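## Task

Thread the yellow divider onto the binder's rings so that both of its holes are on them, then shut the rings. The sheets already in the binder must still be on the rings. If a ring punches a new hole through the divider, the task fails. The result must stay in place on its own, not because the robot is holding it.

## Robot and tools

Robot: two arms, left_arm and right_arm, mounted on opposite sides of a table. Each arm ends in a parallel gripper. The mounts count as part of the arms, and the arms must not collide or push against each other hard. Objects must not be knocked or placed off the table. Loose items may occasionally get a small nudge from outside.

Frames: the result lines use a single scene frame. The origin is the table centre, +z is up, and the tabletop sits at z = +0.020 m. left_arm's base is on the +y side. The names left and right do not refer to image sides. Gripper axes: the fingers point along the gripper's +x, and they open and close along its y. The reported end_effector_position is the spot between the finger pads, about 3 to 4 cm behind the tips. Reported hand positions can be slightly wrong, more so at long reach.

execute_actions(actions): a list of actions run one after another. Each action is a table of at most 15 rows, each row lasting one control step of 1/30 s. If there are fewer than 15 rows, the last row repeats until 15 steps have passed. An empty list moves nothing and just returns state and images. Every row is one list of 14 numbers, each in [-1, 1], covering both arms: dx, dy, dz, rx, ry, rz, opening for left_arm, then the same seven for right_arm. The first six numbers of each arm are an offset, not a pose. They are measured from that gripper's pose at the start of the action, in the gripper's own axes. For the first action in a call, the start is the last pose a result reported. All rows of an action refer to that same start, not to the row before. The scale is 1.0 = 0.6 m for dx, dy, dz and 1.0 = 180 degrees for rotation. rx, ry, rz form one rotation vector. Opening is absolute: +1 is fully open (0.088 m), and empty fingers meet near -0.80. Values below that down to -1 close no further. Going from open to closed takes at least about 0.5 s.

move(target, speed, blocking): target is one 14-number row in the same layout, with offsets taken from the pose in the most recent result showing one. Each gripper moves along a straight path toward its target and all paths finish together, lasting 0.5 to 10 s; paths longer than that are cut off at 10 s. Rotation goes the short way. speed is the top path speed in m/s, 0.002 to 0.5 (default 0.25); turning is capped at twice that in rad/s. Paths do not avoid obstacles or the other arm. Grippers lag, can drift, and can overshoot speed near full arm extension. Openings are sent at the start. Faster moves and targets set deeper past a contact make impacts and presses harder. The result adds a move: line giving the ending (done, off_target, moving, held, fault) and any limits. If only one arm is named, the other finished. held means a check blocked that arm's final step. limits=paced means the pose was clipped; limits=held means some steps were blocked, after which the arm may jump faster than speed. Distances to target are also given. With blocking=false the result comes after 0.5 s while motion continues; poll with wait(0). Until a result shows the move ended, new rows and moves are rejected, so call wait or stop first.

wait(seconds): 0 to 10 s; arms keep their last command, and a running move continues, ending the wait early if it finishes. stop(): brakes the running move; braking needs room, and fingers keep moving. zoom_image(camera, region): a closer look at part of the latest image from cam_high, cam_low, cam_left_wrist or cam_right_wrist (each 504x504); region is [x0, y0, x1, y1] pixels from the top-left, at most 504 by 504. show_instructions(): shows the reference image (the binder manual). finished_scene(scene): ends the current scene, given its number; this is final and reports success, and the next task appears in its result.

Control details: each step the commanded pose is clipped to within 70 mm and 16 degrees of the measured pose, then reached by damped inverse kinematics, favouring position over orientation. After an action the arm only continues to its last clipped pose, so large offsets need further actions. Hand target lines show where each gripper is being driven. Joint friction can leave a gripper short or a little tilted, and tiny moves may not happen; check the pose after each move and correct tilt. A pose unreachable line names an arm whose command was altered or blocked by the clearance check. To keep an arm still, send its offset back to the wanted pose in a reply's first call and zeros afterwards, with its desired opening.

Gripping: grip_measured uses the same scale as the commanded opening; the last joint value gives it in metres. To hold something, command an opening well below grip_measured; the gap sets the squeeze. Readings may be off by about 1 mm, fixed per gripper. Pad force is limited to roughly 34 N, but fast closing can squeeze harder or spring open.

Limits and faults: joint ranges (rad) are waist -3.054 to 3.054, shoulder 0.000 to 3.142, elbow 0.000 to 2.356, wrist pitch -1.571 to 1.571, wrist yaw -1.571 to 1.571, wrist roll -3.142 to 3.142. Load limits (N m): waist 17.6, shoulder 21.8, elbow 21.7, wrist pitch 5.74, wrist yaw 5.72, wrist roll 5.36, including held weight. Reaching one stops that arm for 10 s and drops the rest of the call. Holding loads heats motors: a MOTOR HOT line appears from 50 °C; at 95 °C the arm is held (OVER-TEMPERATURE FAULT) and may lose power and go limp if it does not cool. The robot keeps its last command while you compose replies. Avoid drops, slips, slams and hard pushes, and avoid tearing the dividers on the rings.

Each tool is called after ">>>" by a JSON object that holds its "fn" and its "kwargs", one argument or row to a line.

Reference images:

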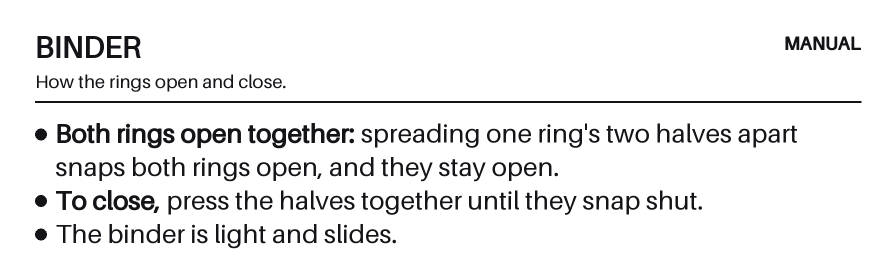

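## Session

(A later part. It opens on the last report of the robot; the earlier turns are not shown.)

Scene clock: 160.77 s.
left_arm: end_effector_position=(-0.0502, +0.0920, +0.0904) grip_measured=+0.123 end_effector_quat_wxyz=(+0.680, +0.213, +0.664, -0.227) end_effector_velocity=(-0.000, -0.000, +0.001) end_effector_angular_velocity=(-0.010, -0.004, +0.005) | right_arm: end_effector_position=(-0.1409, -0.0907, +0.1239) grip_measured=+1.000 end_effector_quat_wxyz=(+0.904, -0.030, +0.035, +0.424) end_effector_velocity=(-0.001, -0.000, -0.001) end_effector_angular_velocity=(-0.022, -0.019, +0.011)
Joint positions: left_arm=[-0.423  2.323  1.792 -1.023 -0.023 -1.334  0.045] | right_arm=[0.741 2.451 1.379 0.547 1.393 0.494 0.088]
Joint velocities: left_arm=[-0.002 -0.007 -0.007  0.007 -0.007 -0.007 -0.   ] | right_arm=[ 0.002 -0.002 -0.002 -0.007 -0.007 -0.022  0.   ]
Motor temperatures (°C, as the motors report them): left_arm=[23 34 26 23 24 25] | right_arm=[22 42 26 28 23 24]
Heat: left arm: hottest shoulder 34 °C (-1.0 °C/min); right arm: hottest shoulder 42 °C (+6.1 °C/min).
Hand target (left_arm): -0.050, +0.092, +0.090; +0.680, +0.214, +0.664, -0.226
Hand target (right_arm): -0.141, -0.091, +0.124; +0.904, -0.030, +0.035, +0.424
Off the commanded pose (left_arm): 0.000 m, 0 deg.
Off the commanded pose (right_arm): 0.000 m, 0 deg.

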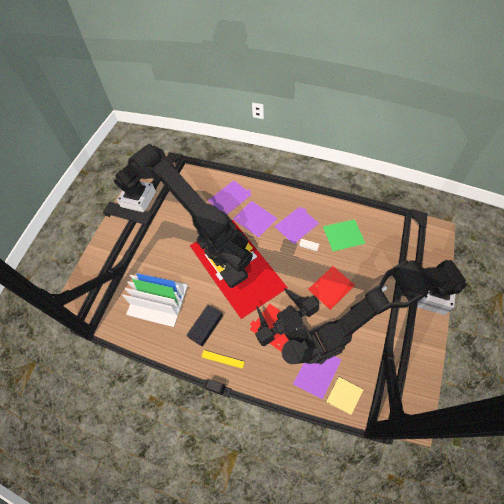

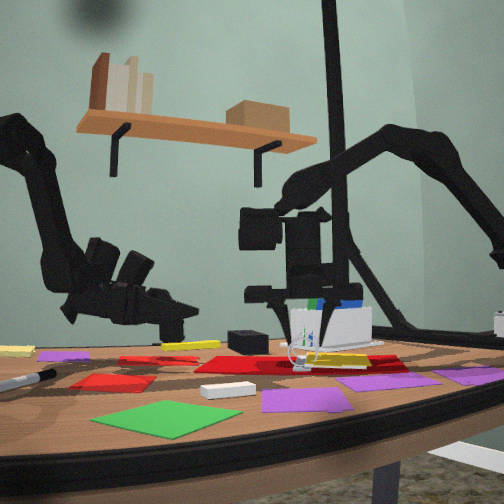

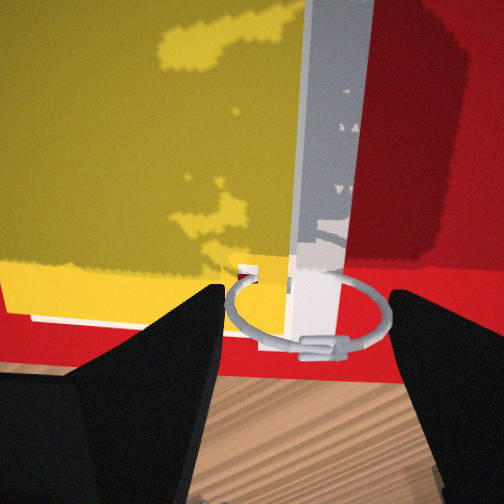

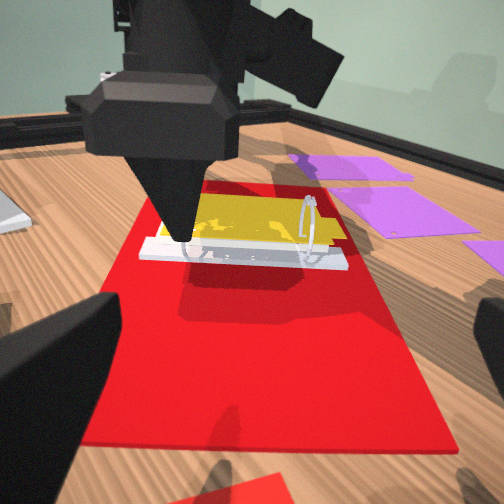

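Rings closed. Open and lift.

>>> {"fn": "execute_actions", "kwargs": {
  "actions": [
    [[0,0,0,0,0,0,0.3,0,0,0,0,0,0,1],[0,0,0,0,0,0,0.5,0,0,0,0,0,0,1],[0,0,0,0,0,0,0.7,0,0,0,0,0,0,1],[0,0,0,0,0,0,0.7,0,0,0,0,0,0,1],[-0.008,0,0,0,0,0,0.7,0,0,0,0,0,0,1],[-0.016,0,0,0,0,0,0.7,0,0,0,0,0,0,1],[-0.026,0,0,0,0,0,0.7,0,0,0,0,0,0,1],[-0.036,0,0,0,0,0,0.7,0,0,0,0,0,0,1],[-0.046,0,0,0,0,0,0.7,0,0,0,0,0,0,1],[-0.056,0,0,0,0,0,0.7,0,0,0,0,0,0,1],[-0.066,0,0,0,0,0,0.7,0,0,0,0,0,0,1],[-0.076,0,0,0,0,0,0.7,0,0,0,0,0,0,1],[-0.086,0,0,0,0,0,0.7,0,0,0,0,0,0,1],[-0.094,0,0,0,0,0,0.7,0,0,0,0,0,0,1],[-0.1,0,0,0,0,0,0.7,0,0,0,0,0,0,1]]
  ]
}}

>>> {"fn": "wait", "kwargs": {
  "seconds": 0.5
}}

Scene clock: 162.23 s.
left_arm: end_effector_position=(-0.0483, +0.0964, +0.1278) grip_measured=+0.697 end_effector_quat_wxyz=(+0.680, +0.222, +0.664, -0.218) end_effector_velocity=(-0.011, -0.020, +0.200) end_effector_angular_velocity=(-0.152, +0.072, -0.010) | right_arm: end_effector_position=(-0.1409, -0.0907, +0.1239) grip_measured=+1.000 end_effector_quat_wxyz=(+0.904, -0.030, +0.035, +0.424) end_effector_velocity=(+0.001, +0.003, -0.003) end_effector_angular_velocity=(-0.010, +0.004, +0.012)
Joint positions: left_arm=[-0.423  2.29   1.888 -1.177 -0.023 -1.334  0.073] | right_arm=[0.741 2.451 1.379 0.547 1.393 0.494 0.088]
Joint velocities: left_arm=[-0.002 -0.208  0.452 -0.491  0.007  0.007  0.002] | right_arm=[-0.007  0.002 -0.002  0.007 -0.022 -0.007  0.   ]
Motor temperatures (°C, as the motors report them): left_arm=[23 34 26 23 24 25] | right_arm=[22 42 26 28 23 24]
Heat: left arm: hottest shoulder 34 °C (-1.0 °C/min); right arm: hottest shoulder 42 °C (+6.0 °C/min).
Hand target (left_arm): -0.051, +0.094, +0.150; +0.680, +0.212, +0.664, -0.228
Hand target (right_arm): -0.141, -0.091, +0.124; +0.904, -0.030, +0.035, +0.424
Off the commanded pose (left_arm): 0.023 m, 1 deg.
Off the commanded pose (right_arm): 0.000 m, 0 deg.

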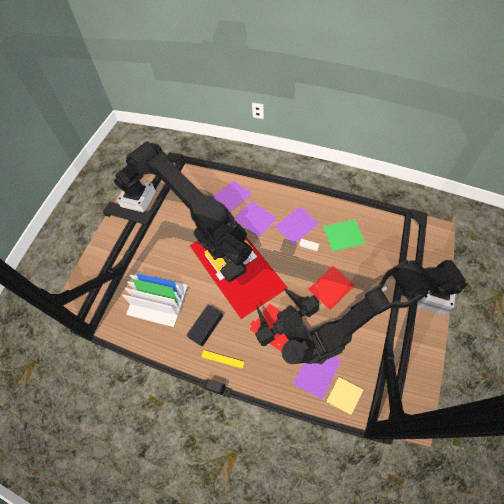

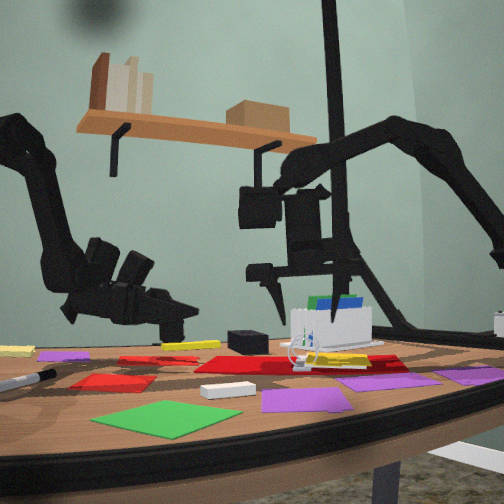

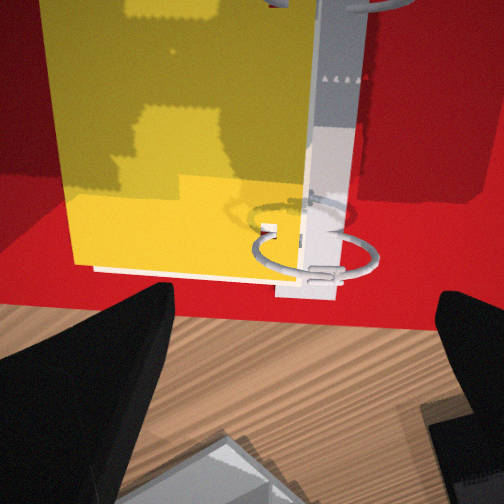

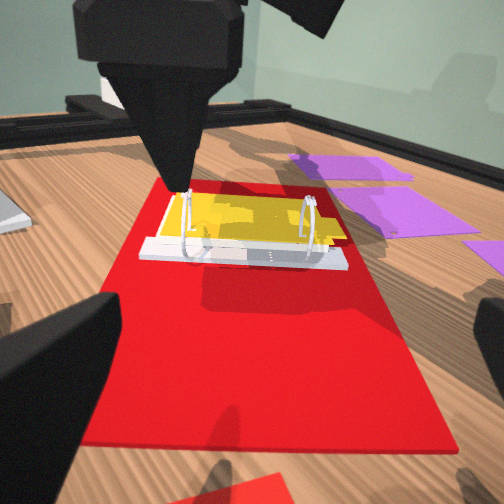

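Scene clock: 162.73 s.
left_arm: end_effector_position=(-0.0490, +0.0949, +0.1471) grip_measured=+0.700 end_effector_quat_wxyz=(+0.680, +0.215, +0.664, -0.225) end_effector_velocity=(-0.002, +0.005, +0.002) end_effector_angular_velocity=(+0.018, +0.000, -0.000) | right_arm: end_effector_position=(-0.1409, -0.0907, +0.1239) grip_measured=+1.000 end_effector_quat_wxyz=(+0.904, -0.030, +0.035, +0.424) end_effector_velocity=(+0.001, +0.001, +0.002) end_effector_angular_velocity=(-0.009, -0.004, +0.005)
Joint positions: left_arm=[-0.423  2.266  1.925 -1.217 -0.023 -1.334  0.073] | right_arm=[0.741 2.451 1.379 0.547 1.393 0.494 0.088]
Joint velocities: left_arm=[-0.007 -0.002  0.002 -0.022  0.007 -0.007 -0.   ] | right_arm=[-0.002 -0.007 -0.002 -0.007 -0.007 -0.007  0.   ]
Motor temperatures (°C, as the motors report them): left_arm=[23 34 26 23 24 25] | right_arm=[22 42 26 28 23 24]
Heat: left arm: hottest shoulder 34 °C (-1.0 °C/min); right arm: hottest shoulder 42 °C (+6.1 °C/min).
Hand target (left_arm): -0.051, +0.094, +0.150; +0.680, +0.212, +0.664, -0.227
Hand target (right_arm): -0.141, -0.091, +0.124; +0.904, -0.030, +0.035, +0.424
Off the commanded pose (left_arm): 0.004 m, 0 deg.
Off the commanded pose (right_arm): 0.000 m, 0 deg.
wait: 0.50 s; at rest by 0.33 s

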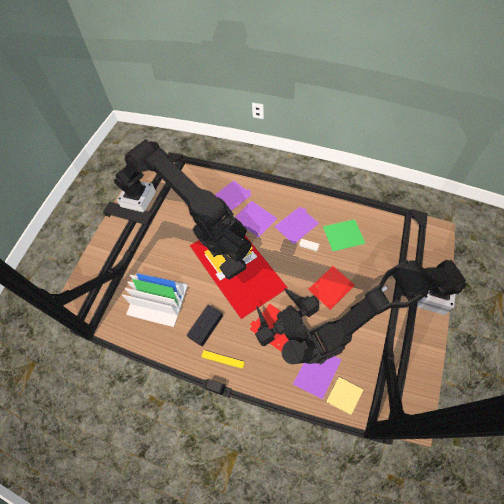

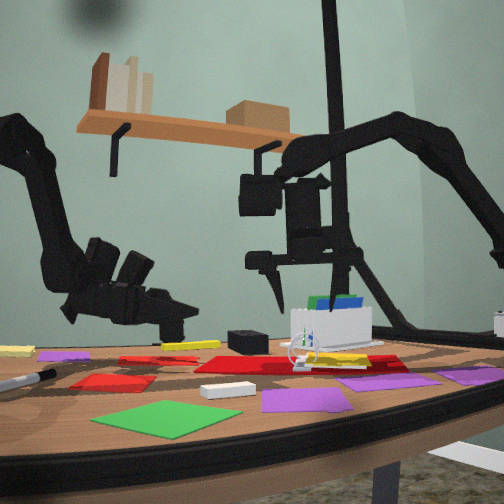

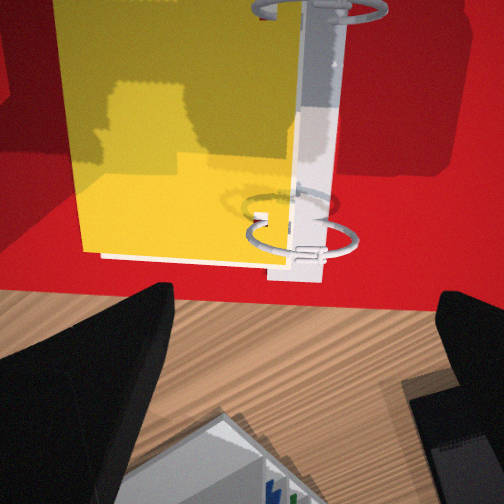

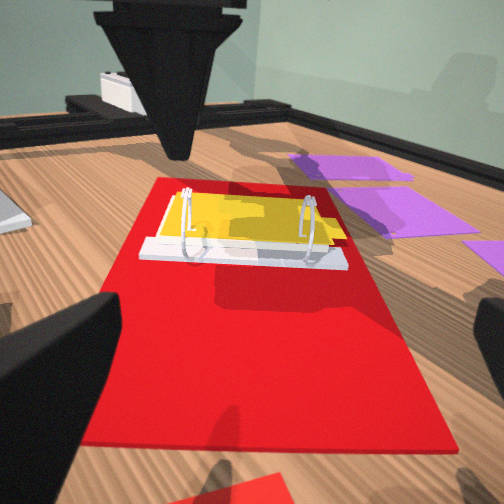

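Both rings are closed through the holes.

>>> {"fn": "finished_scene", "kwargs": {
  "scene": 1
}}

The scene is finished: the task was done.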